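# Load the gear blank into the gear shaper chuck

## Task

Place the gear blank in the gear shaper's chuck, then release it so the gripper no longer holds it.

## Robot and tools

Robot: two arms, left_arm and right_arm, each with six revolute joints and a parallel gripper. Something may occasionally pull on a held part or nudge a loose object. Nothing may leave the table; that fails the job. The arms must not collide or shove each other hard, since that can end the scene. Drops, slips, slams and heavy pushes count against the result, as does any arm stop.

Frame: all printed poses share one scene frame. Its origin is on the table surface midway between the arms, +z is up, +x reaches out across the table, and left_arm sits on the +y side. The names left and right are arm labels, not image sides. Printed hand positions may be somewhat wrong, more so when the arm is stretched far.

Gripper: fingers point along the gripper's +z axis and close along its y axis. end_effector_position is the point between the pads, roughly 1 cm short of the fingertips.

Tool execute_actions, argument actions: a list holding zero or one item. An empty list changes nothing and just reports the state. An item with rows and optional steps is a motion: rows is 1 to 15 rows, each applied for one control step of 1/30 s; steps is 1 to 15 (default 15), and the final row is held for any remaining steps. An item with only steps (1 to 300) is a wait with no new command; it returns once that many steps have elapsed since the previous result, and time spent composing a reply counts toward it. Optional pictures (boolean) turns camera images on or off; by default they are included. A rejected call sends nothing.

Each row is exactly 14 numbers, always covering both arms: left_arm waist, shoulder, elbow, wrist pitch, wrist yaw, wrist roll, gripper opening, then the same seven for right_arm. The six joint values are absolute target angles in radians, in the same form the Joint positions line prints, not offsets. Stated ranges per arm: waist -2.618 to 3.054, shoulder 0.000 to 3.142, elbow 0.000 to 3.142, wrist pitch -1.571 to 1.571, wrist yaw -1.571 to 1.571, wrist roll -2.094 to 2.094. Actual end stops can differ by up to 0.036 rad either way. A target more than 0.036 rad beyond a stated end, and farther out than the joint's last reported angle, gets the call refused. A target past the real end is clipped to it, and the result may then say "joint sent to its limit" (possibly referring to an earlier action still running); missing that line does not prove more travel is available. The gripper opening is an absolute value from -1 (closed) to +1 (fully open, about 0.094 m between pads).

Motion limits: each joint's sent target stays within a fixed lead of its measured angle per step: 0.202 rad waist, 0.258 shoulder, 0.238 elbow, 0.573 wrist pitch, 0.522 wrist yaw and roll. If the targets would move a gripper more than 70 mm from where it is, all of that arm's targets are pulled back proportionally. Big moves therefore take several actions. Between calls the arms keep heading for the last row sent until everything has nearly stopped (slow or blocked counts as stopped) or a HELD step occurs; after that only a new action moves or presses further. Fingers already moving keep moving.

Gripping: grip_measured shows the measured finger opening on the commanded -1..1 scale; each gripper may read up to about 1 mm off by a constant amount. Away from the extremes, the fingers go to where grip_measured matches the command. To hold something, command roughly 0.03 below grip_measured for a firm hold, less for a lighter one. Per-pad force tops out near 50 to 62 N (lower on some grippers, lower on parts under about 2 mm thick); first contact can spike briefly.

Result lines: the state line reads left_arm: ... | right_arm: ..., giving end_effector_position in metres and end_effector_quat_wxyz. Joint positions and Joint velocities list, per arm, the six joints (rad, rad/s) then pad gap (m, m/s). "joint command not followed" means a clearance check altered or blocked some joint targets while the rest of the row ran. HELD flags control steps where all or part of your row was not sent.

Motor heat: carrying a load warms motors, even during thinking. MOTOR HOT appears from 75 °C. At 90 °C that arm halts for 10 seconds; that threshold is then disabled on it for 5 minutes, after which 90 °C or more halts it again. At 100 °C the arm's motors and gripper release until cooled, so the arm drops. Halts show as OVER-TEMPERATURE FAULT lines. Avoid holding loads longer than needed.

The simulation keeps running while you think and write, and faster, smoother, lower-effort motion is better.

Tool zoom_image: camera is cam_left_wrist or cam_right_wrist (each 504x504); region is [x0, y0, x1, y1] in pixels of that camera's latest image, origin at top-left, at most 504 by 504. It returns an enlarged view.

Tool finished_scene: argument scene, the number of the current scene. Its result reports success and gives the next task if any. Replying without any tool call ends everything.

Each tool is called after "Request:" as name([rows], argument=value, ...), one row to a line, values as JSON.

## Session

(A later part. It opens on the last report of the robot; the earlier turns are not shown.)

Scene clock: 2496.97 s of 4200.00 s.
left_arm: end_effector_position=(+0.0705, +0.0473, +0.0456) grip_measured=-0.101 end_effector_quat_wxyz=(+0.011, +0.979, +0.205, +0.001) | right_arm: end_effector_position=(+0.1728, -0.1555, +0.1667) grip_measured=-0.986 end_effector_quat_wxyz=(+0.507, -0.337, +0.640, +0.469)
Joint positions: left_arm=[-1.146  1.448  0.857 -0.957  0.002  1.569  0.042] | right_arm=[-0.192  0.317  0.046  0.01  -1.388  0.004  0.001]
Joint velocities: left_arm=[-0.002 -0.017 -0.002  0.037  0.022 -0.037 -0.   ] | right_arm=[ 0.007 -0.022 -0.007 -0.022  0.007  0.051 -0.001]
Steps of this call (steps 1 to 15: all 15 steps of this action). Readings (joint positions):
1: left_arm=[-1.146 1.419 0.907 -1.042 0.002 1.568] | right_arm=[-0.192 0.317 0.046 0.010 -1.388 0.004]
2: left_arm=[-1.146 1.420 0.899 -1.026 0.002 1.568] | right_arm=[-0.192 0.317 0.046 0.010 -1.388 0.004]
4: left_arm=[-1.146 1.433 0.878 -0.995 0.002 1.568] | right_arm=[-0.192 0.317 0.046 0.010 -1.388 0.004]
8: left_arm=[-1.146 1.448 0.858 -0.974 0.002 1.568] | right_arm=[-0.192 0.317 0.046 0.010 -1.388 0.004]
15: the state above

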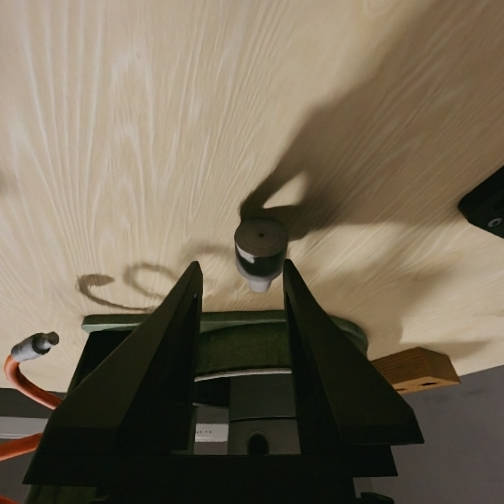

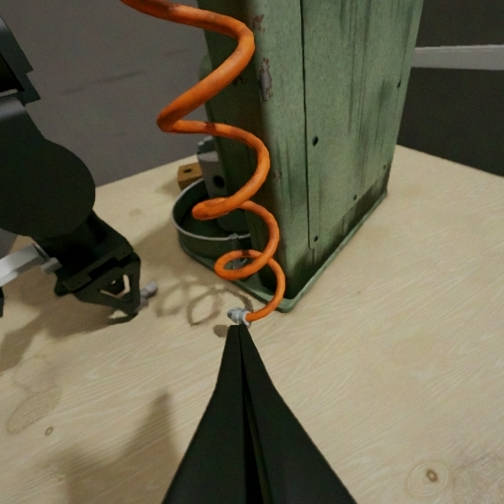

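Offset ~8 mm toward base; open wider and descend.

Request:
execute_actions([
  {"rows":[[-1.15,1.46,0.84,-0.97,0,1.575,0.3,-0.2,0.3,0.05,0.0,-1.4,0,-1],[-1.15,1.46,0.84,-0.97,0,1.575,0.3,-0.2,0.3,0.05,0.0,-1.4,0,-1],[-1.15,1.46,0.84,-0.97,0,1.575,0.3,-0.2,0.3,0.05,0.0,-1.4,0,-1],[-1.15,1.47,0.82,-0.94,0,1.575,0.3,-0.2,0.3,0.05,0.0,-1.4,0,-1],[-1.15,1.48,0.80,-0.91,0,1.575,0.3,-0.2,0.3,0.05,0.0,-1.4,0,-1],[-1.15,1.49,0.78,-0.88,0,1.575,0.3,-0.2,0.3,0.05,0.0,-1.4,0,-1],[-1.15,1.505,0.757,-0.85,0,1.575,0.3,-0.2,0.3,0.05,0.0,-1.4,0,-1]],"steps":15},
], pictures=false)

Request:
execute_actions([
  {"steps":15},
])

Scene clock: 2504.90 s of 4200.00 s.
left_arm: end_effector_position=(+0.0661, +0.0575, +0.0167) grip_measured=+0.298 end_effector_quat_wxyz=(-0.009, +0.979, +0.205, -0.003) | right_arm: end_effector_position=(+0.1728, -0.1555, +0.1667) grip_measured=-0.986 end_effector_quat_wxyz=(+0.507, -0.337, +0.640, +0.469)
Joint positions: left_arm=[-1.146  1.495  0.774 -0.867  0.002  1.569  0.061] | right_arm=[-0.192  0.317  0.046  0.01  -1.388  0.004  0.001]
Joint velocities: left_arm=[-0.022 -0.022 -0.007  0.081  0.051  0.066  0.001] | right_arm=[ 0.012  0.012  0.007  0.051 -0.007  0.051 -0.001]
Steps of this call (steps 1 to 15: the robot went on to your last target; steps 16 to 90: nothing new was sent; then 4.43 s passed at rest; steps 91 to 105: all 15 steps of this action). Readings (joint positions):
91: left_arm=[-1.146 1.448 0.857 -0.954 0.002 1.569] | right_arm=[-0.192 0.317 0.046 0.010 -1.388 0.004]
92: left_arm=[-1.146 1.448 0.857 -0.954 0.002 1.569] | right_arm=[-0.192 0.317 0.046 0.010 -1.388 0.004]
94: left_arm=[-1.146 1.448 0.856 -0.951 0.002 1.569] | right_arm=[-0.192 0.317 0.046 0.010 -1.388 0.004]
98: left_arm=[-1.146 1.468 0.808 -0.897 0.002 1.569] | right_arm=[-0.192 0.317 0.046 0.010 -1.388 0.004]
105: the state above

Scene clock: 2505.40 s of 4200.00 s.
left_arm: end_effector_position=(+0.0674, +0.0545, +0.0167) grip_measured=+0.298 end_effector_quat_wxyz=(-0.002, +0.979, +0.205, -0.001) | right_arm: end_effector_position=(+0.1728, -0.1555, +0.1667) grip_measured=-0.986 end_effector_quat_wxyz=(+0.507, -0.337, +0.640, +0.469)
Joint positions: left_arm=[-1.146  1.495  0.774 -0.854  0.002  1.569  0.061] | right_arm=[-0.192  0.317  0.046  0.01  -1.388  0.004  0.001]
Joint velocities: left_arm=[-0.017 -0.002  0.007 -0.095 -0.051  0.037  0.001] | right_arm=[ 0.007 -0.022 -0.007 -0.095 -0.037 -0.022  0.001]
Steps of this call (steps 1 to 15: the robot went on to your last target). Readings (joint positions):
1: left_arm=[-1.146 1.495 0.774 -0.864 0.002 1.569] | right_arm=[-0.192 0.317 0.046 0.010 -1.388 0.004]
2: left_arm=[-1.146 1.495 0.774 -0.862 0.002 1.569] | right_arm=[-0.192 0.317 0.046 0.010 -1.388 0.004]
4: left_arm=[-1.146 1.495 0.774 -0.859 0.002 1.569] | right_arm=[-0.192 0.317 0.046 0.010 -1.388 0.004]
8: left_arm=[-1.146 1.495 0.774 -0.856 0.002 1.569] | right_arm=[-0.192 0.317 0.046 0.010 -1.388 0.004]
15: the state above

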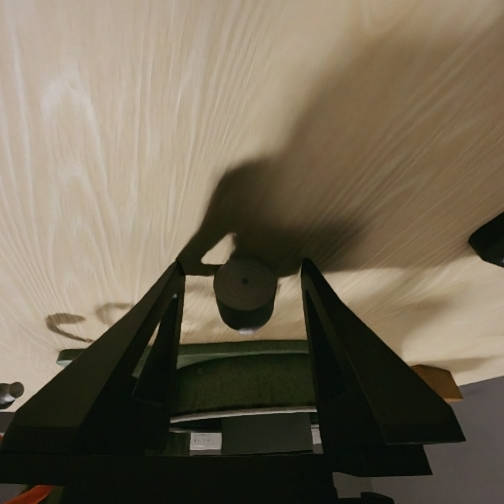

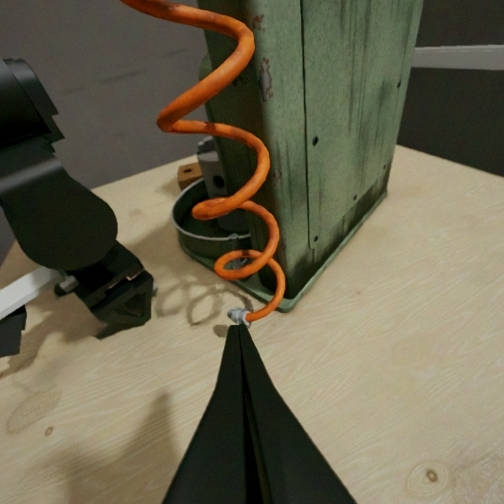

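Request:
execute_actions([
  {"rows":[[-1.15,1.505,0.757,-0.85,0,1.575,-0.5,-0.2,0.3,0.05,0.0,-1.4,0,-1]],"steps":15},
], pictures=false)

Request:
execute_actions([
  {"rows":[[-1.15,1.47,0.80,-0.90,0,1.575,-0.5,-0.2,0.3,0.05,0.0,-1.4,0,-1],[-1.15,1.45,0.84,-0.95,0,1.575,-0.5,-0.2,0.3,0.05,0.0,-1.4,0,-1],[-1.15,1.43,0.88,-1.0,0,1.575,-0.5,-0.2,0.3,0.05,0.0,-1.4,0,-1],[-1.15,1.41,0.92,-1.06,0,1.575,-0.5,-0.2,0.3,0.05,0.0,-1.4,0,-1],[-1.15,1.41,0.92,-1.06,0,1.575,-0.5,-0.2,0.3,0.05,0.0,-1.4,0,-1],[-1.15,1.41,0.92,-1.06,0,1.575,-0.5,-0.2,0.3,0.05,0.0,-1.4,0,-1],[-1.15,1.41,0.92,-1.06,0,0,-0.5,-0.2,0.3,0.05,0.0,-1.4,0,-1]],"steps":15},
], pictures=false)

Request:
execute_actions([
  {"rows":[[-1.15,1.36,0.90,-1.04,0,0,-0.5,-0.2,0.3,0.05,0.0,-1.4,0,-1],[-1.15,1.31,0.88,-1.02,0,0,-0.5,-0.2,0.3,0.05,0.0,-1.4,0,-1],[-1.15,1.26,0.86,-1.0,0,0,-0.5,-0.2,0.3,0.05,0.0,-1.4,0,-1],[-1.15,1.21,0.84,-0.97,0,0,-0.5,-0.2,0.3,0.05,0.0,-1.4,0,-1],[-1.15,1.16,0.82,-0.94,0,0,-0.5,-0.2,0.3,0.05,0.0,-1.4,0,-1],[-1.15,1.11,0.79,-0.9,0,0,-0.5,-0.2,0.3,0.05,0.0,-1.4,0,-1],[-1.15,1.06,0.76,-0.86,0,0,-0.5,-0.2,0.3,0.05,0.0,-1.4,0,-1],[-1.15,1.01,0.73,-0.82,0,0,-0.5,-0.2,0.3,0.05,0.0,-1.4,0,-1],[-1.15,0.96,0.70,-0.78,0,0,-0.5,-0.2,0.3,0.05,0.0,-1.4,0,-1],[-1.15,0.91,0.67,-0.74,0,0,-0.5,-0.2,0.3,0.05,0.0,-1.4,0,-1],[-1.15,0.86,0.64,-0.70,0,0,-0.5,-0.2,0.3,0.05,0.0,-1.4,0,-1],[-1.15,0.81,0.61,-0.65,0,0,-0.5,-0.2,0.3,0.05,0.0,-1.4,0,-1],[-1.15,0.76,0.58,-0.6,0,0,-0.5,-0.2,0.3,0.05,0.0,-1.4,0,-1],[-1.15,0.71,0.55,-0.55,0,0,-0.5,-0.2,0.3,0.05,0.0,-1.4,0,-1],[-1.15,0.66,0.52,-0.5,0,0,-0.5,-0.2,0.3,0.05,0.0,-1.4,0,-1]],"steps":15},
], pictures=false)

Request:
execute_actions([
  {"rows":[[-1.15,0.62,0.49,-0.44,0,0,-0.5,-0.2,0.3,0.05,0.0,-1.4,0,-1],[-1.15,0.58,0.46,-0.38,0,0,-0.5,-0.2,0.3,0.05,0.0,-1.4,0,-1],[-1.15,0.54,0.43,-0.32,0,0,-0.5,-0.2,0.3,0.05,0.0,-1.4,0,-1],[-1.15,0.50,0.40,-0.26,0,0,-0.5,-0.2,0.3,0.05,0.0,-1.4,0,-1],[-1.15,0.47,0.37,-0.2,0,0,-0.5,-0.2,0.3,0.05,0.0,-1.4,0,-1],[-1.15,0.44,0.34,-0.14,0,0,-0.5,-0.2,0.3,0.05,0.0,-1.4,0,-1],[-1.15,0.41,0.31,-0.08,0,0,-0.5,-0.2,0.3,0.05,0.0,-1.4,0,-1],[-1.15,0.39,0.28,-0.02,0,0,-0.5,-0.2,0.3,0.05,0.0,-1.4,0,-1],[-1.15,0.37,0.26,0.04,0,0,-0.5,-0.2,0.3,0.05,0.0,-1.4,0,-1],[-1.15,0.35,0.24,0.1,0,0,-0.5,-0.2,0.3,0.05,0.0,-1.4,0,-1],[-1.15,0.35,0.22,0.16,0,0,-0.5,-0.2,0.3,0.05,0.0,-1.4,0,-1],[-1.15,0.35,0.2,0.24,0,0,-0.5,-0.2,0.3,0.05,0.0,-1.4,0,-1]],"steps":15},
], pictures=false)

Request:
execute_actions([
  {"steps":20},
])

Scene clock: 2536.13 s of 4200.00 s.
left_arm: end_effector_position=(+0.0678, +0.0541, +0.0167) grip_measured=-0.405 end_effector_quat_wxyz=(-0.001, +0.979, +0.204, -0.001) | right_arm: end_effector_position=(+0.1728, -0.1555, +0.1667) grip_measured=-0.986 end_effector_quat_wxyz=(+0.507, -0.337, +0.640, +0.469)
Joint positions: left_arm=[-1.146  1.495  0.774 -0.852  0.001  1.57   0.028] | right_arm=[-0.192  0.317  0.046  0.01  -1.388  0.004  0.001]
Joint velocities: left_arm=[ 0.002  0.002  0.007 -0.051 -0.022 -0.007 -0.002] | right_arm=[-0.017  0.017 -0.017 -0.139  0.095  0.051  0.   ]
Steps of this call (steps 1 to 15: the robot went on to your last target; steps 16 to 90: nothing new was sent; then 27.23 s passed at rest; steps 91 to 105: all 15 steps of this action). Readings (joint positions):
91: left_arm=[-1.146 1.495 0.774 -0.854 0.002 1.569] | right_arm=[-0.192 0.317 0.046 0.010 -1.388 0.004]
92: left_arm=[-1.146 1.495 0.774 -0.854 0.002 1.569] | right_arm=[-0.192 0.317 0.046 0.010 -1.388 0.004]
94: left_arm=[-1.146 1.495 0.774 -0.853 0.001 1.570] | right_arm=[-0.192 0.317 0.046 0.010 -1.388 0.004]
98: left_arm=[-1.146 1.495 0.774 -0.853 0.001 1.570] | right_arm=[-0.192 0.317 0.046 0.010 -1.388 0.004]
105: the state above

Scene clock: 2536.63 s of 4200.00 s.
left_arm: end_effector_position=(+0.0700, +0.0490, +0.0619) grip_measured=-0.405 end_effector_quat_wxyz=(+0.010, +0.796, +0.605, -0.003) | right_arm: end_effector_position=(+0.1728, -0.1555, +0.1667) grip_measured=-0.986 end_effector_quat_wxyz=(+0.507, -0.337, +0.640, +0.469)
Joint positions: left_arm=[-1.146  1.423  0.904 -1.032  0.001  0.683  0.028] | right_arm=[-0.192  0.317  0.046  0.01  -1.388  0.004  0.001]
Joint velocities: left_arm=[-0.007  0.007  0.002 -0.125  0.007 -2.835 -0.002] | right_arm=[ 0.002  0.012  0.012 -0.051  0.022  0.051 -0.001]
Steps of this call (steps 1 to 15: all 15 steps of this action). Readings (joint positions):
1: left_arm=[-1.146 1.495 0.774 -0.855 0.001 1.570] | right_arm=[-0.192 0.317 0.046 0.010 -1.388 0.004]
2: left_arm=[-1.146 1.493 0.778 -0.867 0.001 1.570] | right_arm=[-0.192 0.317 0.046 0.010 -1.388 0.004]
4: left_arm=[-1.146 1.479 0.814 -0.928 0.001 1.570] | right_arm=[-0.192 0.317 0.046 0.010 -1.388 0.004]
8: left_arm=[-1.146 1.428 0.894 -0.992 0.001 1.384] | right_arm=[-0.192 0.317 0.046 0.010 -1.388 0.004]
15: the state above

Scene clock: 2537.13 s of 4200.00 s.
left_arm: end_effector_position=(+0.0744, +0.0387, +0.1245) grip_measured=-0.406 end_effector_quat_wxyz=(+0.287, +0.528, +0.778, -0.182) | right_arm: end_effector_position=(+0.1728, -0.1555, +0.1667) grip_measured=-0.986 end_effector_quat_wxyz=(+0.507, -0.337, +0.640, +0.469)
Joint positions: left_arm=[-1.146  0.762  0.581 -0.697  0.001  0.032  0.028] | right_arm=[-0.192  0.317  0.046  0.01  -1.388  0.004  0.001]
Joint velocities: left_arm=[-0.002 -1.389 -0.94   1.136  0.007 -0.154  0.001] | right_arm=[ 0.007 -0.002 -0.002 -0.007 -0.051 -0.037 -0.   ]
Steps of this call (steps 1 to 15: all 15 steps of this action). Readings (joint positions):
1: left_arm=[-1.146 1.418 0.904 -1.033 0.001 0.582] | right_arm=[-0.192 0.317 0.046 0.010 -1.388 0.004]
2: left_arm=[-1.146 1.402 0.900 -1.030 0.001 0.482] | right_arm=[-0.192 0.317 0.046 0.010 -1.388 0.004]
4: left_arm=[-1.146 1.329 0.877 -1.010 0.001 0.311] | right_arm=[-0.192 0.317 0.046 0.010 -1.388 0.004]
8: left_arm=[-1.146 1.110 0.799 -0.933 0.001 0.130] | right_arm=[-0.192 0.317 0.046 0.010 -1.388 0.004]
15: the state above

Scene clock: 2537.63 s of 4200.00 s.
left_arm: end_effector_position=(+0.0881, +0.0073, +0.2093) grip_measured=-0.406 end_effector_quat_wxyz=(+0.562, +0.409, +0.619, -0.366) | right_arm: end_effector_position=(+0.1728, -0.1555, +0.1667) grip_measured=-0.986 end_effector_quat_wxyz=(+0.507, -0.337, +0.640, +0.469)
Joint positions: left_arm=[-1.146  0.379  0.21   0.069  0.001  0.007  0.028] | right_arm=[-0.192  0.317  0.046  0.01  -1.388  0.004  0.001]
Joint velocities: left_arm=[ 0.007 -0.007 -0.095  0.872 -0.037 -0.095  0.001] | right_arm=[-0.002 -0.027 -0.022  0.007  0.11  -0.051  0.   ]
Steps of this call (steps 1 to 15: all 15 steps of this action). Readings (joint positions):
1: left_arm=[-1.146 0.715 0.550 -0.656 0.001 0.027] | right_arm=[-0.192 0.317 0.046 0.010 -1.388 0.004]
2: left_arm=[-1.146 0.670 0.519 -0.610 0.001 0.023] | right_arm=[-0.192 0.317 0.046 0.010 -1.388 0.004]
4: left_arm=[-1.146 0.588 0.458 -0.510 0.001 0.017] | right_arm=[-0.192 0.317 0.046 0.010 -1.388 0.004]
8: left_arm=[-1.146 0.455 0.341 -0.285 0.001 0.011] | right_arm=[-0.192 0.317 0.046 0.010 -1.388 0.004]
15: the state above

Scene clock: 2538.30 s of 4200.00 s.
left_arm: end_effector_position=(+0.0886, +0.0062, +0.2419) grip_measured=-0.406 end_effector_quat_wxyz=(+0.602, +0.383, +0.580, -0.392) | right_arm: end_effector_position=(+0.1728, -0.1555, +0.1667) grip_measured=-0.986 end_effector_quat_wxyz=(+0.507, -0.337, +0.640, +0.469)
Joint positions: left_arm=[-1.146  0.379  0.208  0.204  0.001  0.007  0.028] | right_arm=[-0.192  0.317  0.046  0.01  -1.388  0.004  0.001]
Joint velocities: left_arm=[-0.002  0.002 -0.007  0.007 -0.051 -0.022  0.   ] | right_arm=[ 0.002 -0.017  0.002  0.007 -0.066 -0.081  0.001]
Steps of this call (steps 1 to 20: the robot went on to your last target). Readings (joint positions):
1: left_arm=[-1.146 0.379 0.208 0.094 0.001 0.007] | right_arm=[-0.192 0.317 0.046 0.010 -1.388 0.004]
2: left_arm=[-1.146 0.379 0.208 0.116 0.001 0.007] | right_arm=[-0.192 0.317 0.046 0.010 -1.388 0.004]
4: left_arm=[-1.146 0.379 0.208 0.153 0.001 0.007] | right_arm=[-0.192 0.317 0.046 0.010 -1.388 0.004]
8: left_arm=[-1.146 0.379 0.208 0.188 0.001 0.007] | right_arm=[-0.192 0.317 0.046 0.010 -1.388 0.004]
20: the state above

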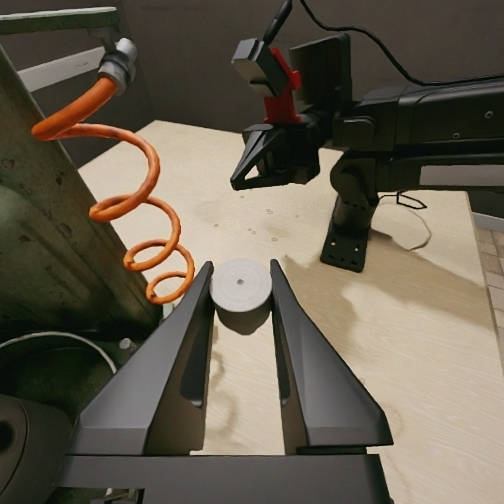

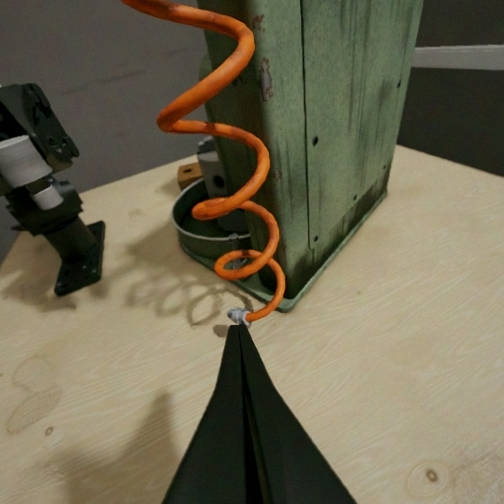

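Rotate waist; then restore right arm view.

Request:
execute_actions([
  {"rows":[[-1.08,0.35,0.2,0.24,0,0,-0.5,-0.2,0.3,0.05,0.0,-1.4,0,-1],[-1.0,0.35,0.2,0.24,0,0,-0.5,-0.2,0.3,0.05,0.0,-1.4,0,-1],[-0.92,0.35,0.2,0.24,0,0,-0.5,-0.2,0.3,0.05,0.0,-1.4,0,-1],[-0.84,0.35,0.2,0.24,0,0,-0.5,-0.2,0.3,0.05,0.0,-1.4,0,-1],[-0.76,0.35,0.2,0.24,0,0,-0.5,-0.2,0.3,0.05,0.0,-1.4,0,-1],[-0.68,0.35,0.2,0.24,0,0,-0.5,-0.2,0.3,0.05,0.0,-1.4,0,-1],[-0.6,0.35,0.2,0.24,0,0,-0.5,-0.2,0.3,0.05,0.0,-1.4,0,-1],[-0.52,0.35,0.2,0.24,0,0,-0.5,-0.2,0.3,0.05,0.0,-1.4,0,-1],[-0.44,0.35,0.2,0.24,0,0,-0.5,-0.2,0.3,0.05,0.0,-1.4,0,-1],[-0.36,0.35,0.2,0.24,0,0,-0.5,-0.2,0.3,0.05,0.0,-1.4,0,-1],[-0.278,0.35,0.2,0.24,0,0,-0.5,-0.2,0.3,0.05,0.0,-1.4,0,-1]],"steps":15},
], pictures=false)

Request:
execute_actions([
  {"rows":[[-0.278,0.35,0.2,0.24,0,0,-0.5,1.5,0.3,0.05,0.25,-0.5,0,-1]],"steps":15},
], pictures=false)

Request:
execute_actions([
  {"steps":20},
], pictures=false)

Request:
execute_actions([
  {"rows":[[-0.278,0.40,0.2,0.28,0,0,-0.5,1.5,0.4,0.1,0.4,0.5,0,-1],[-0.278,0.43,0.2,0.31,0,0,-0.5,1.5,0.46,0.12,0.45,0.5,0,-1],[-0.278,0.46,0.2,0.34,0,0,-0.5,1.5,0.52,0.14,0.5,0.5,0,-1],[-0.278,0.49,0.2,0.37,0,0,-0.5,1.5,0.58,0.16,0.55,0.5,0,-1],[-0.278,0.52,0.2,0.40,0,0,-0.5,1.5,0.64,0.18,0.6,0.5,0,-1],[-0.278,0.55,0.2,0.43,0,0,-0.5,1.5,0.7,0.2,0.65,0.5,0,-1],[-0.278,0.58,0.2,0.46,0,0,-0.5,1.5,0.76,0.22,0.7,0.5,0,-1],[-0.278,0.61,0.2,0.49,0,0,-0.5,1.5,0.82,0.23,0.75,0.5,0,-1],[-0.278,0.64,0.2,0.52,0,0,-0.5,1.5,0.88,0.23,0.8,0.5,0,-1],[-0.278,0.67,0.2,0.54,0,0,-0.5,1.5,0.94,0.23,0.85,0.5,0,-1],[-0.278,0.70,0.2,0.55,0,0,-0.5,1.5,1.0,0.23,0.9,0.5,0,-1],[-0.278,0.72,0.2,0.55,0,0,-0.5,1.5,1.07,0.23,0.95,0.5,0,-1],[-0.278,0.72,0.2,0.55,0,0,-0.5,1.5,1.14,0.23,0.95,0.5,0,-1]],"steps":15},
], pictures=false)

Request:
execute_actions([
  {"steps":25},
])

Request:
zoom_image(camera="cam_right_wrist", region=[220, 140, 330, 250])

Scene clock: 2565.53 s of 4200.00 s.
left_arm: end_effector_position=(+0.2419, +0.1809, +0.2420) grip_measured=-0.406 end_effector_quat_wxyz=(+0.712, +0.100, +0.688, -0.099) | right_arm: end_effector_position=(+0.1728, -0.1555, +0.1667) grip_measured=-0.986 end_effector_quat_wxyz=(+0.507, -0.337, +0.640, +0.469)
Joint positions: left_arm=[-0.283  0.379  0.208  0.204 -0.015  0.006  0.028] | right_arm=[-0.192  0.317  0.046  0.01  -1.388  0.004  0.001]
Joint velocities: left_arm=[ 0.129  0.007 -0.007 -0.066  0.051 -0.022 -0.   ] | right_arm=[ 0.007  0.002 -0.022 -0.037  0.037  0.007 -0.001]
Steps of this call (steps 1 to 15: the robot went on to your last target; steps 16 to 90: nothing new was sent; then 23.73 s passed at rest; steps 91 to 105: all 15 steps of this action). Readings (joint positions):
91: left_arm=[-1.135 0.379 0.208 0.204 0.006 0.007] | right_arm=[-0.192 0.317 0.046 0.010 -1.388 0.004]
92: left_arm=[-1.101 0.379 0.208 0.204 0.014 0.007] | right_arm=[-0.192 0.317 0.046 0.010 -1.388 0.004]
94: left_arm=[-0.973 0.379 0.208 0.204 0.020 0.007] | right_arm=[-0.192 0.317 0.046 0.010 -1.388 0.004]
98: left_arm=[-0.665 0.379 0.208 0.204 0.010 0.006] | right_arm=[-0.192 0.317 0.046 0.010 -1.388 0.004]
105: the state above

Scene clock: 2566.03 s of 4200.00 s.
left_arm: end_effector_position=(+0.2417, +0.1802, +0.2420) grip_measured=-0.406 end_effector_quat_wxyz=(+0.712, +0.101, +0.688, -0.101) | right_arm: end_effector_position=(+0.0934, -0.0577, +0.1838) grip_measured=-0.986 end_effector_quat_wxyz=(+0.505, -0.480, +0.536, +0.476)
Joint positions: left_arm=[-0.281  0.379  0.208  0.204 -0.008  0.006  0.028] | right_arm=[ 0.914  0.317  0.046  0.23  -0.542  0.004  0.001]
Joint velocities: left_arm=[ 0.007 -0.002  0.002 -0.095 -0.007 -0.037  0.001] | right_arm=[ 2.19  -0.012  0.002  0.037  0.154  0.037  0.   ]
Steps of this call (steps 1 to 15: all 15 steps of this action). Readings (joint positions):
1: left_arm=[-0.281 0.379 0.208 0.204 -0.015 0.006] | right_arm=[-0.151 0.317 0.046 0.041 -1.303 0.004]
2: left_arm=[-0.281 0.379 0.208 0.204 -0.013 0.006] | right_arm=[-0.075 0.317 0.046 0.079 -1.197 0.004]
4: left_arm=[-0.281 0.379 0.208 0.204 -0.011 0.006] | right_arm=[0.078 0.317 0.046 0.141 -0.995 0.004]
8: left_arm=[-0.281 0.379 0.208 0.204 -0.010 0.006] | right_arm=[0.381 0.317 0.046 0.201 -0.699 0.004]
15: the state above

Scene clock: 2566.70 s of 4200.00 s.
left_arm: end_effector_position=(+0.2417, +0.1801, +0.2420) grip_measured=-0.406 end_effector_quat_wxyz=(+0.712, +0.101, +0.688, -0.101) | right_arm: end_effector_position=(-0.0503, -0.0587, +0.1853) grip_measured=-0.986 end_effector_quat_wxyz=(-0.361, +0.606, -0.385, -0.596)
Joint positions: left_arm=[-0.281  0.379  0.208  0.204 -0.008  0.006  0.028] | right_arm=[ 1.493  0.317  0.046  0.238 -0.508  0.004  0.001]
Joint velocities: left_arm=[-0.022 -0.027 -0.012 -0.022  0.022 -0.051  0.002] | right_arm=[-0.017 -0.012  0.012 -0.022  0.066 -0.007 -0.001]
Steps of this call (steps 1 to 20: the robot went on to your last target). Readings (joint positions):
1: left_arm=[-0.281 0.379 0.208 0.204 -0.008 0.006] | right_arm=[0.990 0.317 0.046 0.232 -0.534 0.004]
2: left_arm=[-0.281 0.379 0.208 0.204 -0.008 0.006] | right_arm=[1.067 0.317 0.046 0.233 -0.528 0.004]
4: left_arm=[-0.281 0.379 0.208 0.204 -0.008 0.006] | right_arm=[1.220 0.317 0.046 0.234 -0.519 0.004]
8: left_arm=[-0.281 0.379 0.208 0.204 -0.008 0.006] | right_arm=[1.471 0.317 0.046 0.236 -0.517 0.004]
20: the state above

Scene clock: 2567.20 s of 4200.00 s.
left_arm: end_effector_position=(+0.2775, +0.1692, +0.2161) grip_measured=-0.406 end_effector_quat_wxyz=(+0.687, +0.105, +0.712, -0.097) | right_arm: end_effector_position=(+0.1142, +0.0213, +0.1908) grip_measured=-0.986 end_effector_quat_wxyz=(+0.594, -0.380, +0.615, +0.353)
Joint positions: left_arm=[-0.281  0.714  0.208  0.469 -0.008  0.006  0.028] | right_arm=[1.498 1.11  0.218 0.844 0.437 0.003 0.001]
Joint velocities: left_arm=[-0.002  0.115 -0.002  0.066  0.051  0.022  0.   ] | right_arm=[-0.002  0.886 -0.012  0.066  0.388 -0.125 -0.001]
Steps of this call (steps 1 to 15: all 15 steps of this action). Readings (joint positions):
1: left_arm=[-0.281 0.381 0.208 0.209 -0.008 0.006] | right_arm=[1.498 0.330 0.047 0.257 -0.437 0.003]
2: left_arm=[-0.281 0.390 0.208 0.221 -0.008 0.006] | right_arm=[1.498 0.366 0.056 0.288 -0.337 0.003]
4: left_arm=[-0.281 0.432 0.208 0.264 -0.008 0.006] | right_arm=[1.498 0.475 0.094 0.362 -0.138 0.003]
8: left_arm=[-0.281 0.554 0.208 0.354 -0.008 0.006] | right_arm=[1.498 0.715 0.183 0.548 0.222 0.003]
15: the state above

Scene clock: 2568.03 s of 4200.00 s.
left_arm: end_effector_position=(+0.2779, +0.1691, +0.2269) grip_measured=-0.406 end_effector_quat_wxyz=(+0.703, +0.103, +0.697, -0.100) | right_arm: end_effector_position=(+0.1229, +0.0193, +0.2025) grip_measured=-0.986 end_effector_quat_wxyz=(+0.617, -0.345, +0.612, +0.355)
Joint positions: left_arm=[-0.281  0.716  0.208  0.515 -0.008  0.006  0.028] | right_arm=[1.498 1.141 0.218 0.937 0.492 0.003 0.001]
Joint velocities: left_arm=[ 0.012  0.007  0.007  0.051  0.066 -0.022 -0.001] | right_arm=[-0.012  0.002 -0.012 -0.125 -0.037 -0.051 -0.001]
Steps of this call (steps 1 to 25: the robot went on to your last target). Readings (joint positions):
1: left_arm=[-0.281 0.716 0.208 0.474 -0.008 0.006] | right_arm=[1.498 1.132 0.218 0.848 0.447 0.003]
2: left_arm=[-0.281 0.716 0.208 0.480 -0.008 0.006] | right_arm=[1.498 1.140 0.218 0.855 0.456 0.003]
4: left_arm=[-0.281 0.716 0.208 0.494 -0.008 0.006] | right_arm=[1.498 1.141 0.218 0.880 0.469 0.003]
8: left_arm=[-0.281 0.716 0.208 0.508 -0.008 0.006] | right_arm=[1.498 1.141 0.218 0.917 0.483 0.003]
25: the state above

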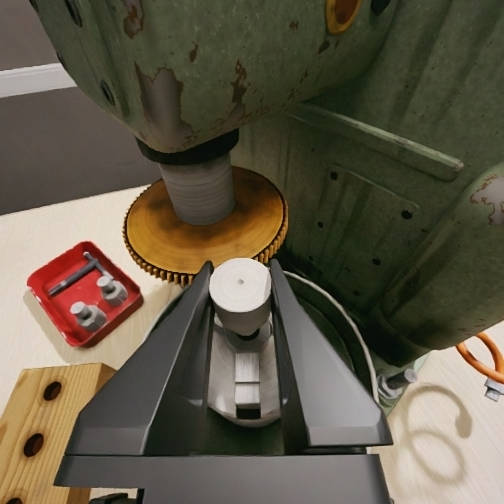

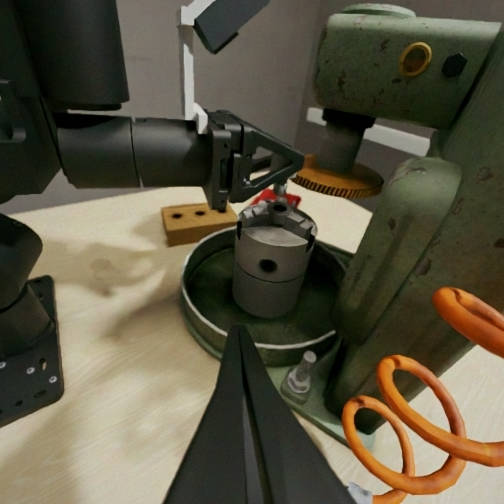

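Region (220, 140, 330, 250) of cam_right_wrist's 504x504 image, scaled by 4.582, with more detail than that image has.

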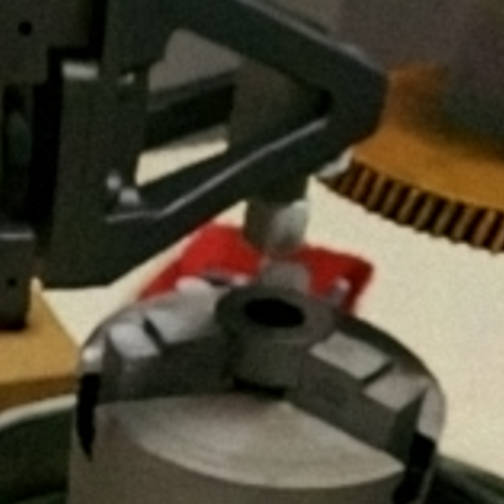

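Request:
execute_actions([
  {"rows":[[-0.278,0.74,0.19,0.58,0.012,0,-0.5,1.5,1.14,0.23,0.95,0.5,0,-1],[-0.278,0.75,0.18,0.60,0.012,0,-0.5,1.5,1.14,0.23,0.95,0.5,0,-1],[-0.278,0.765,0.17,0.62,0.012,0,-0.5,1.5,1.14,0.23,0.95,0.5,0,-1],[-0.278,0.78,0.165,0.64,0.012,0,-0.5,1.5,1.14,0.23,0.95,0.5,0,-1]],"steps":15},
], pictures=false)

Request:
execute_actions([
  {"steps":15},
])

Request:
zoom_image(camera="cam_right_wrist", region=[220, 140, 330, 250])

Request:
zoom_image(camera="cam_left_wrist", region=[190, 250, 300, 390])

Scene clock: 2579.00 s of 4200.00 s.
left_arm: end_effector_position=(+0.2801, +0.1663, +0.2128) grip_measured=-0.406 end_effector_quat_wxyz=(+0.698, +0.108, +0.700, -0.103) | right_arm: end_effector_position=(+0.1230, +0.0193, +0.2026) grip_measured=-0.986 end_effector_quat_wxyz=(+0.617, -0.345, +0.612, +0.355)
Joint positions: left_arm=[-0.281  0.773  0.172  0.598  0.003  0.006  0.028] | right_arm=[1.498 1.141 0.218 0.937 0.492 0.003 0.001]
Joint velocities: left_arm=[-0.012 -0.007 -0.002  0.022 -0.066 -0.022 -0.   ] | right_arm=[-0.007 -0.007  0.002  0.066  0.022 -0.022 -0.   ]
Steps of this call (steps 1 to 15: the robot went on to your last target; steps 16 to 90: nothing new was sent; then 7.47 s passed at rest; steps 91 to 105: all 15 steps of this action). Readings (joint positions):
91: left_arm=[-0.281 0.718 0.208 0.519 -0.006 0.006] | right_arm=[1.498 1.141 0.218 0.937 0.492 0.003]
92: left_arm=[-0.281 0.725 0.206 0.530 -0.005 0.006] | right_arm=[1.498 1.141 0.218 0.937 0.492 0.003]
94: left_arm=[-0.281 0.745 0.196 0.562 -0.001 0.006] | right_arm=[1.498 1.141 0.218 0.937 0.492 0.003]
98: left_arm=[-0.281 0.772 0.175 0.581 0.002 0.006] | right_arm=[1.498 1.141 0.218 0.937 0.492 0.003]
105: the state above

Scene clock: 2579.50 s of 4200.00 s.
left_arm: end_effector_position=(+0.2801, +0.1662, +0.2144) grip_measured=-0.406 end_effector_quat_wxyz=(+0.700, +0.107, +0.698, -0.104) | right_arm: end_effector_position=(+0.1230, +0.0193, +0.2026) grip_measured=-0.986 end_effector_quat_wxyz=(+0.617, -0.345, +0.612, +0.355)
Joint positions: left_arm=[-0.281  0.773  0.172  0.604  0.004  0.006  0.028] | right_arm=[1.498 1.141 0.218 0.937 0.492 0.003 0.001]
Joint velocities: left_arm=[-0.002 -0.002  0.007 -0.007  0.022  0.022  0.   ] | right_arm=[ 0.012 -0.022 -0.002  0.007  0.022  0.007 -0.001]
Steps of this call (steps 1 to 15: the robot went on to your last target). Readings (joint positions):
1: left_arm=[-0.281 0.773 0.172 0.599 0.003 0.006] | right_arm=[1.498 1.141 0.218 0.937 0.492 0.003]
2: left_arm=[-0.281 0.773 0.172 0.601 0.004 0.006] | right_arm=[1.498 1.141 0.218 0.937 0.492 0.003]
4: left_arm=[-0.281 0.773 0.172 0.602 0.004 0.006] | right_arm=[1.498 1.141 0.218 0.937 0.492 0.003]
8: left_arm=[-0.281 0.773 0.172 0.604 0.004 0.006] | right_arm=[1.498 1.141 0.218 0.937 0.492 0.003]
15: the state above
All arms were judged still, so your last target was given up. Only a new action makes them travel on or press farther. Fingers that are still opening or closing keep moving.

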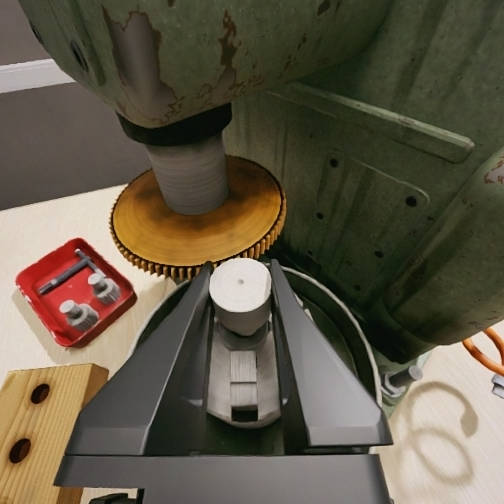

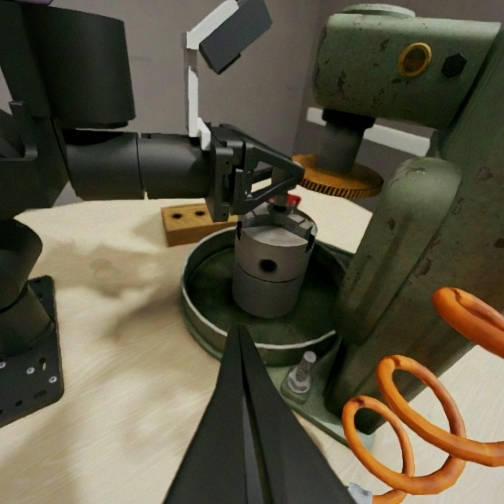

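Region (220, 140, 330, 250) of cam_right_wrist's 504x504 image, scaled by 4.582, with more detail than that image has.

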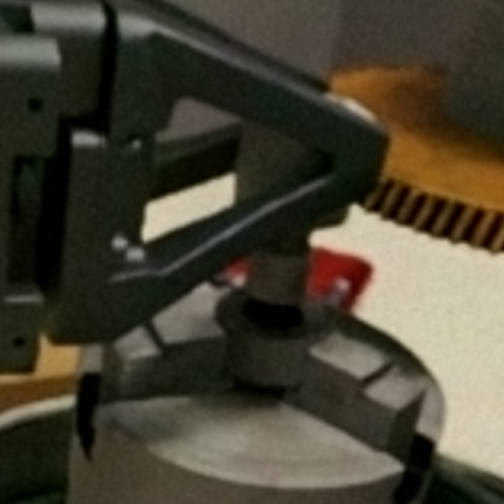

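Region (190, 250, 300, 390) of cam_left_wrist's 504x504 image, scaled by 3.600, with more detail than that image has; it fills the left 396 columns of this view, and the rest is white.

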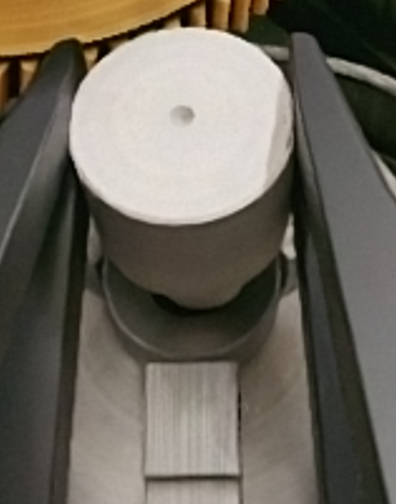

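Request:
execute_actions([
  {"rows":[[-0.278,0.78,0.165,0.64,0.012,0.05,-0.5,1.5,1.14,0.23,0.95,0.5,0,-1]],"steps":15},
])

Request:
zoom_image(camera="cam_left_wrist", region=[190, 250, 300, 390])

Scene clock: 2589.47 s of 4200.00 s.
left_arm: end_effector_position=(+0.2801, +0.1662, +0.2144) grip_measured=-0.406 end_effector_quat_wxyz=(+0.702, +0.120, +0.696, -0.091) | right_arm: end_effector_position=(+0.1230, +0.0193, +0.2026) grip_measured=-0.986 end_effector_quat_wxyz=(+0.617, -0.345, +0.612, +0.355)
Joint positions: left_arm=[-0.281  0.773  0.172  0.604  0.004  0.043  0.028] | right_arm=[1.498 1.141 0.218 0.937 0.492 0.003 0.001]
Joint velocities: left_arm=[-0.002  0.002  0.017  0.022 -0.066  0.007 -0.   ] | right_arm=[-0.002  0.002 -0.022 -0.007 -0.007 -0.007 -0.   ]
Steps of this call (steps 1 to 90: nothing new was sent; then 6.47 s passed at rest; steps 91 to 105: all 15 steps of this action). Readings (joint positions):
91: left_arm=[-0.281 0.773 0.172 0.604 0.004 0.012] | right_arm=[1.498 1.141 0.218 0.937 0.492 0.003]
92: left_arm=[-0.281 0.773 0.172 0.604 0.004 0.018] | right_arm=[1.498 1.141 0.218 0.937 0.492 0.003]
94: left_arm=[-0.281 0.773 0.172 0.604 0.004 0.028] | right_arm=[1.498 1.141 0.218 0.937 0.492 0.003]
98: left_arm=[-0.281 0.773 0.172 0.604 0.004 0.038] | right_arm=[1.498 1.141 0.218 0.937 0.492 0.003]
105: the state above

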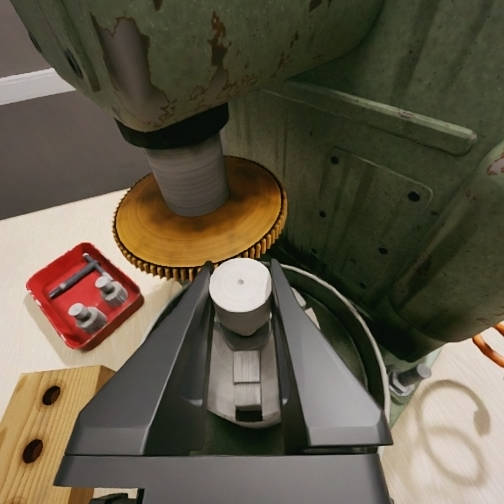

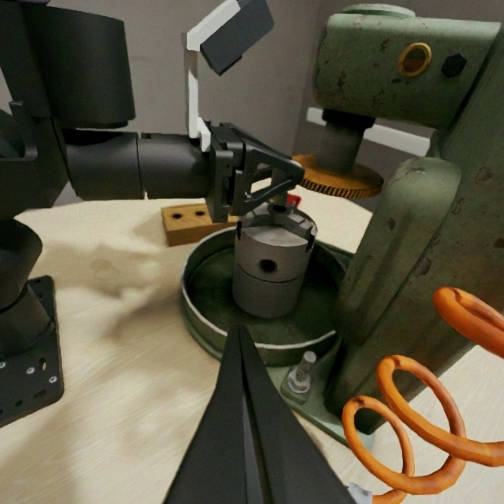

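Region (190, 250, 300, 390) of cam_left_wrist's 504x504 image, scaled by 3.600, with more detail than that image has; it fills the left 396 columns of this view, and the rest is white.

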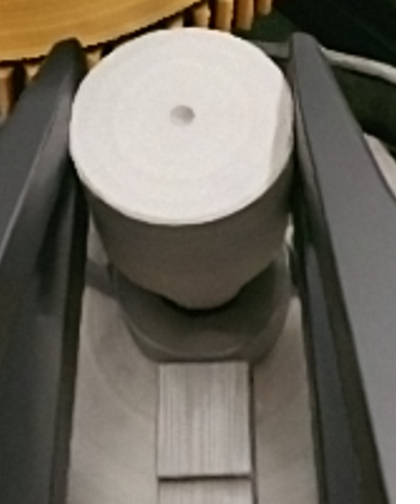

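Request:
execute_actions([
  {"rows":[[-0.278,0.785,0.158,0.655,0.012,0.05,-0.5,1.5,1.14,0.23,0.95,0.5,0,-1],[-0.278,0.79,0.152,0.665,0.012,0.05,-0.5,1.5,1.14,0.23,0.95,0.5,0,-1],[-0.278,0.795,0.147,0.675,0.012,0.05,-0.5,1.5,1.14,0.23,0.95,0.5,0,-1],[-0.278,0.80,0.142,0.685,0.012,0.05,-0.5,1.5,1.14,0.23,0.95,0.5,0,-1],[-0.278,0.805,0.137,0.695,0.012,0.05,-0.5,1.5,1.14,0.23,0.95,0.5,0,-1],[-0.278,0.81,0.132,0.70,0.012,0.05,-0.5,1.5,1.14,0.23,0.95,0.5,0,-1]],"steps":15},
], pictures=false)

Request:
execute_actions([
  {"steps":15},
])

Request:
zoom_image(camera="cam_right_wrist", region=[220, 140, 330, 250])

Scene clock: 2602.03 s of 4200.00 s.
left_arm: end_effector_position=(+0.2799, +0.1662, +0.2078) grip_measured=-0.406 end_effector_quat_wxyz=(+0.704, +0.121, +0.694, -0.090) | right_arm: end_effector_position=(+0.1230, +0.0193, +0.2026) grip_measured=-0.986 end_effector_quat_wxyz=(+0.617, -0.345, +0.612, +0.355)
Joint positions: left_arm=[-0.281  0.8    0.144  0.662  0.004  0.044  0.028] | right_arm=[1.498 1.141 0.218 0.937 0.492 0.003 0.001]
Joint velocities: left_arm=[ 0.002  0.007 -0.007 -0.022 -0.037  0.007 -0.001] | right_arm=[ 0.007  0.027 -0.012 -0.051 -0.007  0.051  0.   ]
Steps of this call (steps 1 to 15: the robot went on to your last target; steps 16 to 90: nothing new was sent; then 9.07 s passed at rest; steps 91 to 105: all 15 steps of this action). Readings (joint positions):
91: left_arm=[-0.281 0.773 0.172 0.606 0.004 0.044] | right_arm=[1.498 1.141 0.218 0.937 0.492 0.003]
92: left_arm=[-0.281 0.773 0.172 0.608 0.004 0.044] | right_arm=[1.498 1.141 0.218 0.937 0.492 0.003]
94: left_arm=[-0.281 0.779 0.167 0.627 0.004 0.044] | right_arm=[1.498 1.141 0.218 0.937 0.492 0.003]
98: left_arm=[-0.281 0.798 0.149 0.652 0.004 0.044] | right_arm=[1.498 1.141 0.218 0.937 0.492 0.003]
105: the state above

Scene clock: 2602.53 s of 4200.00 s.
left_arm: end_effector_position=(+0.2799, +0.1662, +0.2084) grip_measured=-0.406 end_effector_quat_wxyz=(+0.704, +0.121, +0.694, -0.090) | right_arm: end_effector_position=(+0.1230, +0.0193, +0.2026) grip_measured=-0.986 end_effector_quat_wxyz=(+0.617, -0.345, +0.612, +0.355)
Joint positions: left_arm=[-0.281  0.8    0.144  0.665  0.004  0.044  0.028] | right_arm=[1.498 1.141 0.218 0.937 0.492 0.003 0.001]
Joint velocities: left_arm=[-0.002 -0.002 -0.002 -0.051  0.095 -0.037 -0.   ] | right_arm=[-0.002 -0.002 -0.012 -0.051  0.007 -0.022  0.   ]
Steps of this call (steps 1 to 15: the robot went on to your last target). Readings (joint positions):
1: left_arm=[-0.281 0.800 0.144 0.663 0.004 0.044] | right_arm=[1.498 1.141 0.218 0.937 0.492 0.003]
2: left_arm=[-0.281 0.800 0.144 0.663 0.004 0.044] | right_arm=[1.498 1.141 0.218 0.937 0.492 0.003]
4: left_arm=[-0.281 0.800 0.144 0.664 0.004 0.044] | right_arm=[1.498 1.141 0.218 0.937 0.492 0.003]
8: left_arm=[-0.281 0.800 0.144 0.665 0.004 0.044] | right_arm=[1.498 1.141 0.218 0.937 0.492 0.003]
15: the state above
All arms were judged still, so your last target was given up. Only a new action makes them travel on or press farther. Fingers that are still opening or closing keep moving.

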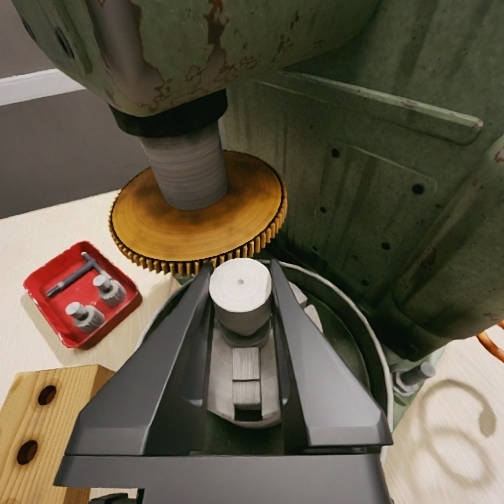

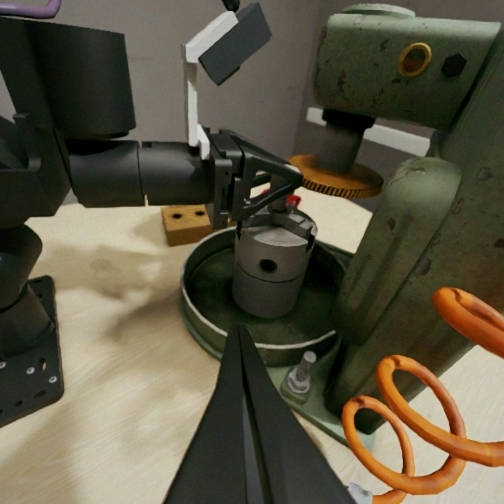

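Region (220, 140, 330, 250) of cam_right_wrist's 504x504 image, scaled by 4.582, with more detail than that image has.

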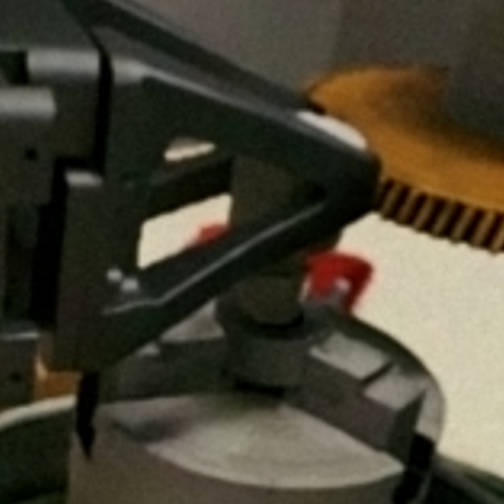

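At the mouth. Gentle wp down.

Request:
execute_actions([
  {"rows":[[-0.278,0.81,0.132,0.675,0.012,0.05,-0.5,1.5,1.14,0.23,0.95,0.5,0,-1],[-0.278,0.81,0.132,0.67,0.012,0.05,-0.5,1.5,1.14,0.23,0.95,0.5,0,-1],[-0.278,0.81,0.132,0.665,0.012,0.05,-0.5,1.5,1.14,0.23,0.95,0.5,0,-1],[-0.278,0.81,0.132,0.66,0.012,0.05,-0.5,1.5,1.14,0.23,0.95,0.5,0,-1],[-0.278,0.81,0.132,0.655,0.012,0.05,-0.5,1.5,1.14,0.23,0.95,0.5,0,-1],[-0.278,0.81,0.132,0.65,0.012,0.05,-0.5,1.5,1.14,0.23,0.95,0.5,0,-1]],"steps":15},
], pictures=false)

Scene clock: 2608.83 s of 4200.00 s.
left_arm: end_effector_position=(+0.2799, +0.1662, +0.2067) grip_measured=-0.406 end_effector_quat_wxyz=(+0.702, +0.121, +0.696, -0.090) | right_arm: end_effector_position=(+0.1230, +0.0193, +0.2026) grip_measured=-0.986 end_effector_quat_wxyz=(+0.617, -0.345, +0.612, +0.355)
Joint positions: left_arm=[-0.281  0.8    0.144  0.658  0.004  0.044  0.028] | right_arm=[1.498 1.141 0.218 0.937 0.492 0.003 0.001]
Joint velocities: left_arm=[ 0.002 -0.012  0.007  0.007  0.022  0.095  0.   ] | right_arm=[-0.012 -0.012  0.012  0.022 -0.007 -0.081 -0.   ]
Steps of this call (steps 1 to 90: nothing new was sent; then 2.80 s passed at rest; steps 91 to 105: all 15 steps of this action). Readings (joint positions):
91: left_arm=[-0.281 0.800 0.144 0.664 0.004 0.044] | right_arm=[1.498 1.141 0.218 0.937 0.492 0.003]
92: left_arm=[-0.281 0.800 0.144 0.663 0.004 0.044] | right_arm=[1.498 1.141 0.218 0.937 0.492 0.003]
94: left_arm=[-0.281 0.800 0.144 0.659 0.004 0.044] | right_arm=[1.498 1.141 0.218 0.937 0.492 0.003]
98: left_arm=[-0.281 0.800 0.144 0.658 0.004 0.044] | right_arm=[1.498 1.141 0.218 0.937 0.492 0.003]
105: the state above

Request:
execute_actions([
  {"rows":[[-0.278,0.81,0.132,0.65,0.002,0.04,-0.5,1.5,1.14,0.23,0.95,0.5,0,-1],[-0.278,0.81,0.132,0.65,-0.004,0.035,-0.5,1.5,1.14,0.23,0.95,0.5,0,-1],[-0.278,0.81,0.132,0.65,-0.005,0.03,-0.5,1.5,1.14,0.23,0.95,0.5,0,-1],[-0.278,0.81,0.132,0.65,-0.006,0.025,-0.5,1.5,1.14,0.23,0.95,0.5,0,-1],[-0.278,0.81,0.132,0.65,-0.007,0.02,-0.5,1.5,1.14,0.23,0.95,0.5,0,-1],[-0.278,0.81,0.132,0.65,-0.008,0.015,-0.5,1.5,1.14,0.23,0.95,0.5,0,-1],[-0.278,0.81,0.132,0.65,-0.009,0.01,-0.5,1.5,1.14,0.23,0.95,0.5,0,-1],[-0.278,0.81,0.132,0.65,-0.010,0.005,-0.5,1.5,1.14,0.23,0.95,0.5,0,-1],[-0.278,0.81,0.132,0.65,-0.011,0.0,-0.5,1.5,1.14,0.23,0.95,0.5,0,-1],[-0.278,0.81,0.132,0.65,-0.012,-0.005,-0.5,1.5,1.14,0.23,0.95,0.5,0,-1]],"steps":15},
])

Request:
zoom_image(camera="cam_left_wrist", region=[190, 250, 300, 390])

Request:
zoom_image(camera="cam_right_wrist", region=[240, 170, 310, 230])

Scene clock: 2618.90 s of 4200.00 s.
left_arm: end_effector_position=(+0.2804, +0.1676, +0.2065) grip_measured=-0.406 end_effector_quat_wxyz=(+0.700, +0.105, +0.699, -0.100) | right_arm: end_effector_position=(+0.1230, +0.0193, +0.2026) grip_measured=-0.986 end_effector_quat_wxyz=(+0.617, -0.345, +0.612, +0.355)
Joint positions: left_arm=[-0.281  0.8    0.144  0.657 -0.004  0.007  0.028] | right_arm=[1.498 1.141 0.218 0.937 0.492 0.003 0.001]
Joint velocities: left_arm=[-0.002 -0.012  0.002 -0.022 -0.051 -0.066 -0.   ] | right_arm=[-0.002 -0.012 -0.002 -0.007 -0.022  0.007 -0.   ]
Steps of this call (steps 1 to 15: the robot went on to your last target; steps 16 to 90: nothing new was sent; then 6.57 s passed at rest; steps 91 to 105: all 15 steps of this action). Readings (joint positions):
91: left_arm=[-0.281 0.800 0.144 0.658 0.004 0.044] | right_arm=[1.498 1.141 0.218 0.937 0.492 0.003]
92: left_arm=[-0.281 0.800 0.144 0.658 0.004 0.044] | right_arm=[1.498 1.141 0.218 0.937 0.492 0.003]
94: left_arm=[-0.281 0.800 0.144 0.658 0.003 0.040] | right_arm=[1.498 1.141 0.218 0.937 0.492 0.003]
98: left_arm=[-0.281 0.800 0.144 0.657 0.000 0.027] | right_arm=[1.498 1.141 0.218 0.937 0.492 0.003]
105: the state above

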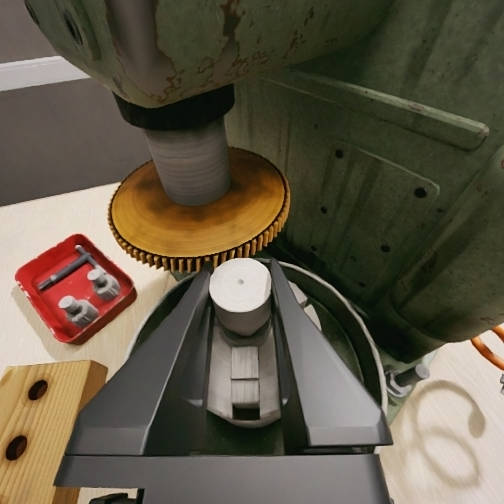

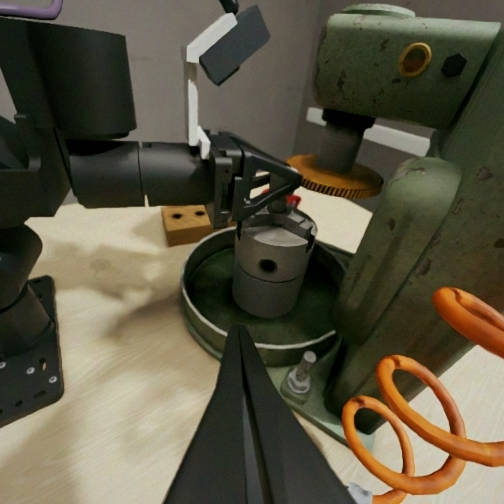

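Region (190, 250, 300, 390) of cam_left_wrist's 504x504 image, scaled by 3.600, with more detail than that image has; it fills the left 396 columns of this view, and the rest is white.

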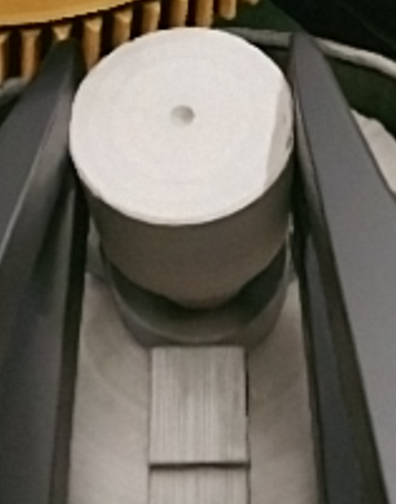

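Region (240, 170, 310, 230) of cam_right_wrist's 504x504 image, scaled by 7.200, with more detail than that image has; it fills the top 432 rows of this view, and the rest is white.

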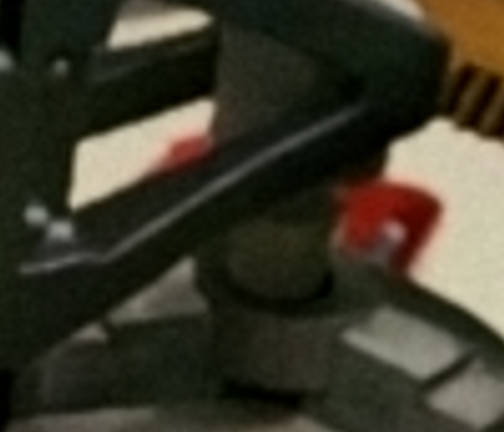

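Request:
execute_actions([
  {"rows":[[-0.278,0.82,0.132,0.66,-0.012,-0.005,-0.5,1.5,1.14,0.23,0.95,0.5,0,-1]],"steps":15},
])

Request:
zoom_image(camera="cam_right_wrist", region=[240, 170, 310, 230])

Scene clock: 2624.13 s of 4200.00 s.
left_arm: end_effector_position=(+0.2804, +0.1678, +0.2065) grip_measured=-0.406 end_effector_quat_wxyz=(+0.700, +0.103, +0.699, -0.102) | right_arm: end_effector_position=(+0.1230, +0.0193, +0.2026) grip_measured=-0.986 end_effector_quat_wxyz=(+0.617, -0.345, +0.612, +0.355)
Joint positions: left_arm=[-0.281  0.8    0.144  0.657 -0.005  0.002  0.028] | right_arm=[1.498 1.141 0.218 0.937 0.492 0.003 0.001]
Joint velocities: left_arm=[ 0.002  0.012 -0.007 -0.022 -0.037 -0.037 -0.   ] | right_arm=[-0.017 -0.012  0.007 -0.022 -0.051  0.066  0.   ]
Steps of this call (steps 1 to 15: the robot went on to your last target; steps 16 to 90: nothing new was sent; then 1.73 s passed at rest; steps 91 to 105: all 15 steps of this action). Readings (joint positions):
91: left_arm=[-0.281 0.800 0.144 0.657 -0.005 0.002] | right_arm=[1.498 1.141 0.218 0.937 0.492 0.003]
92: left_arm=[-0.281 0.800 0.144 0.657 -0.005 0.002] | right_arm=[1.498 1.141 0.218 0.937 0.492 0.003]
94: left_arm=[-0.281 0.800 0.144 0.657 -0.005 0.002] | right_arm=[1.498 1.141 0.218 0.937 0.492 0.003]
98: left_arm=[-0.281 0.800 0.144 0.657 -0.005 0.002] | right_arm=[1.498 1.141 0.218 0.937 0.492 0.003]
105: the state above

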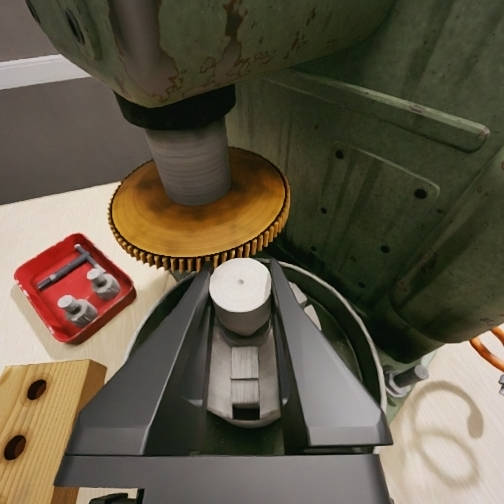

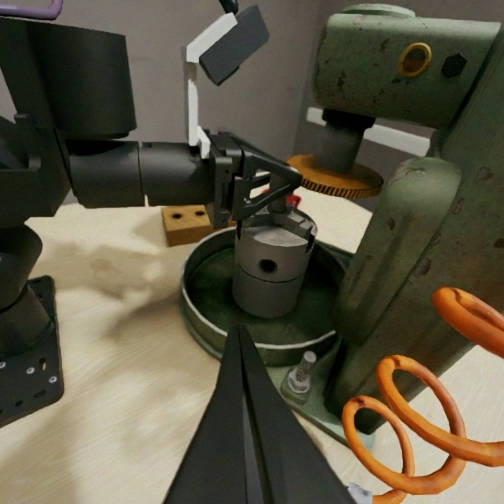

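Region (240, 170, 310, 230) of cam_right_wrist's 504x504 image, scaled by 7.200, with more detail than that image has; it fills the top 432 rows of this view, and the rest is white.

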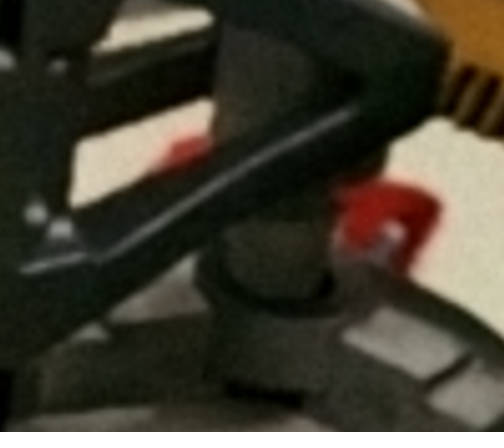

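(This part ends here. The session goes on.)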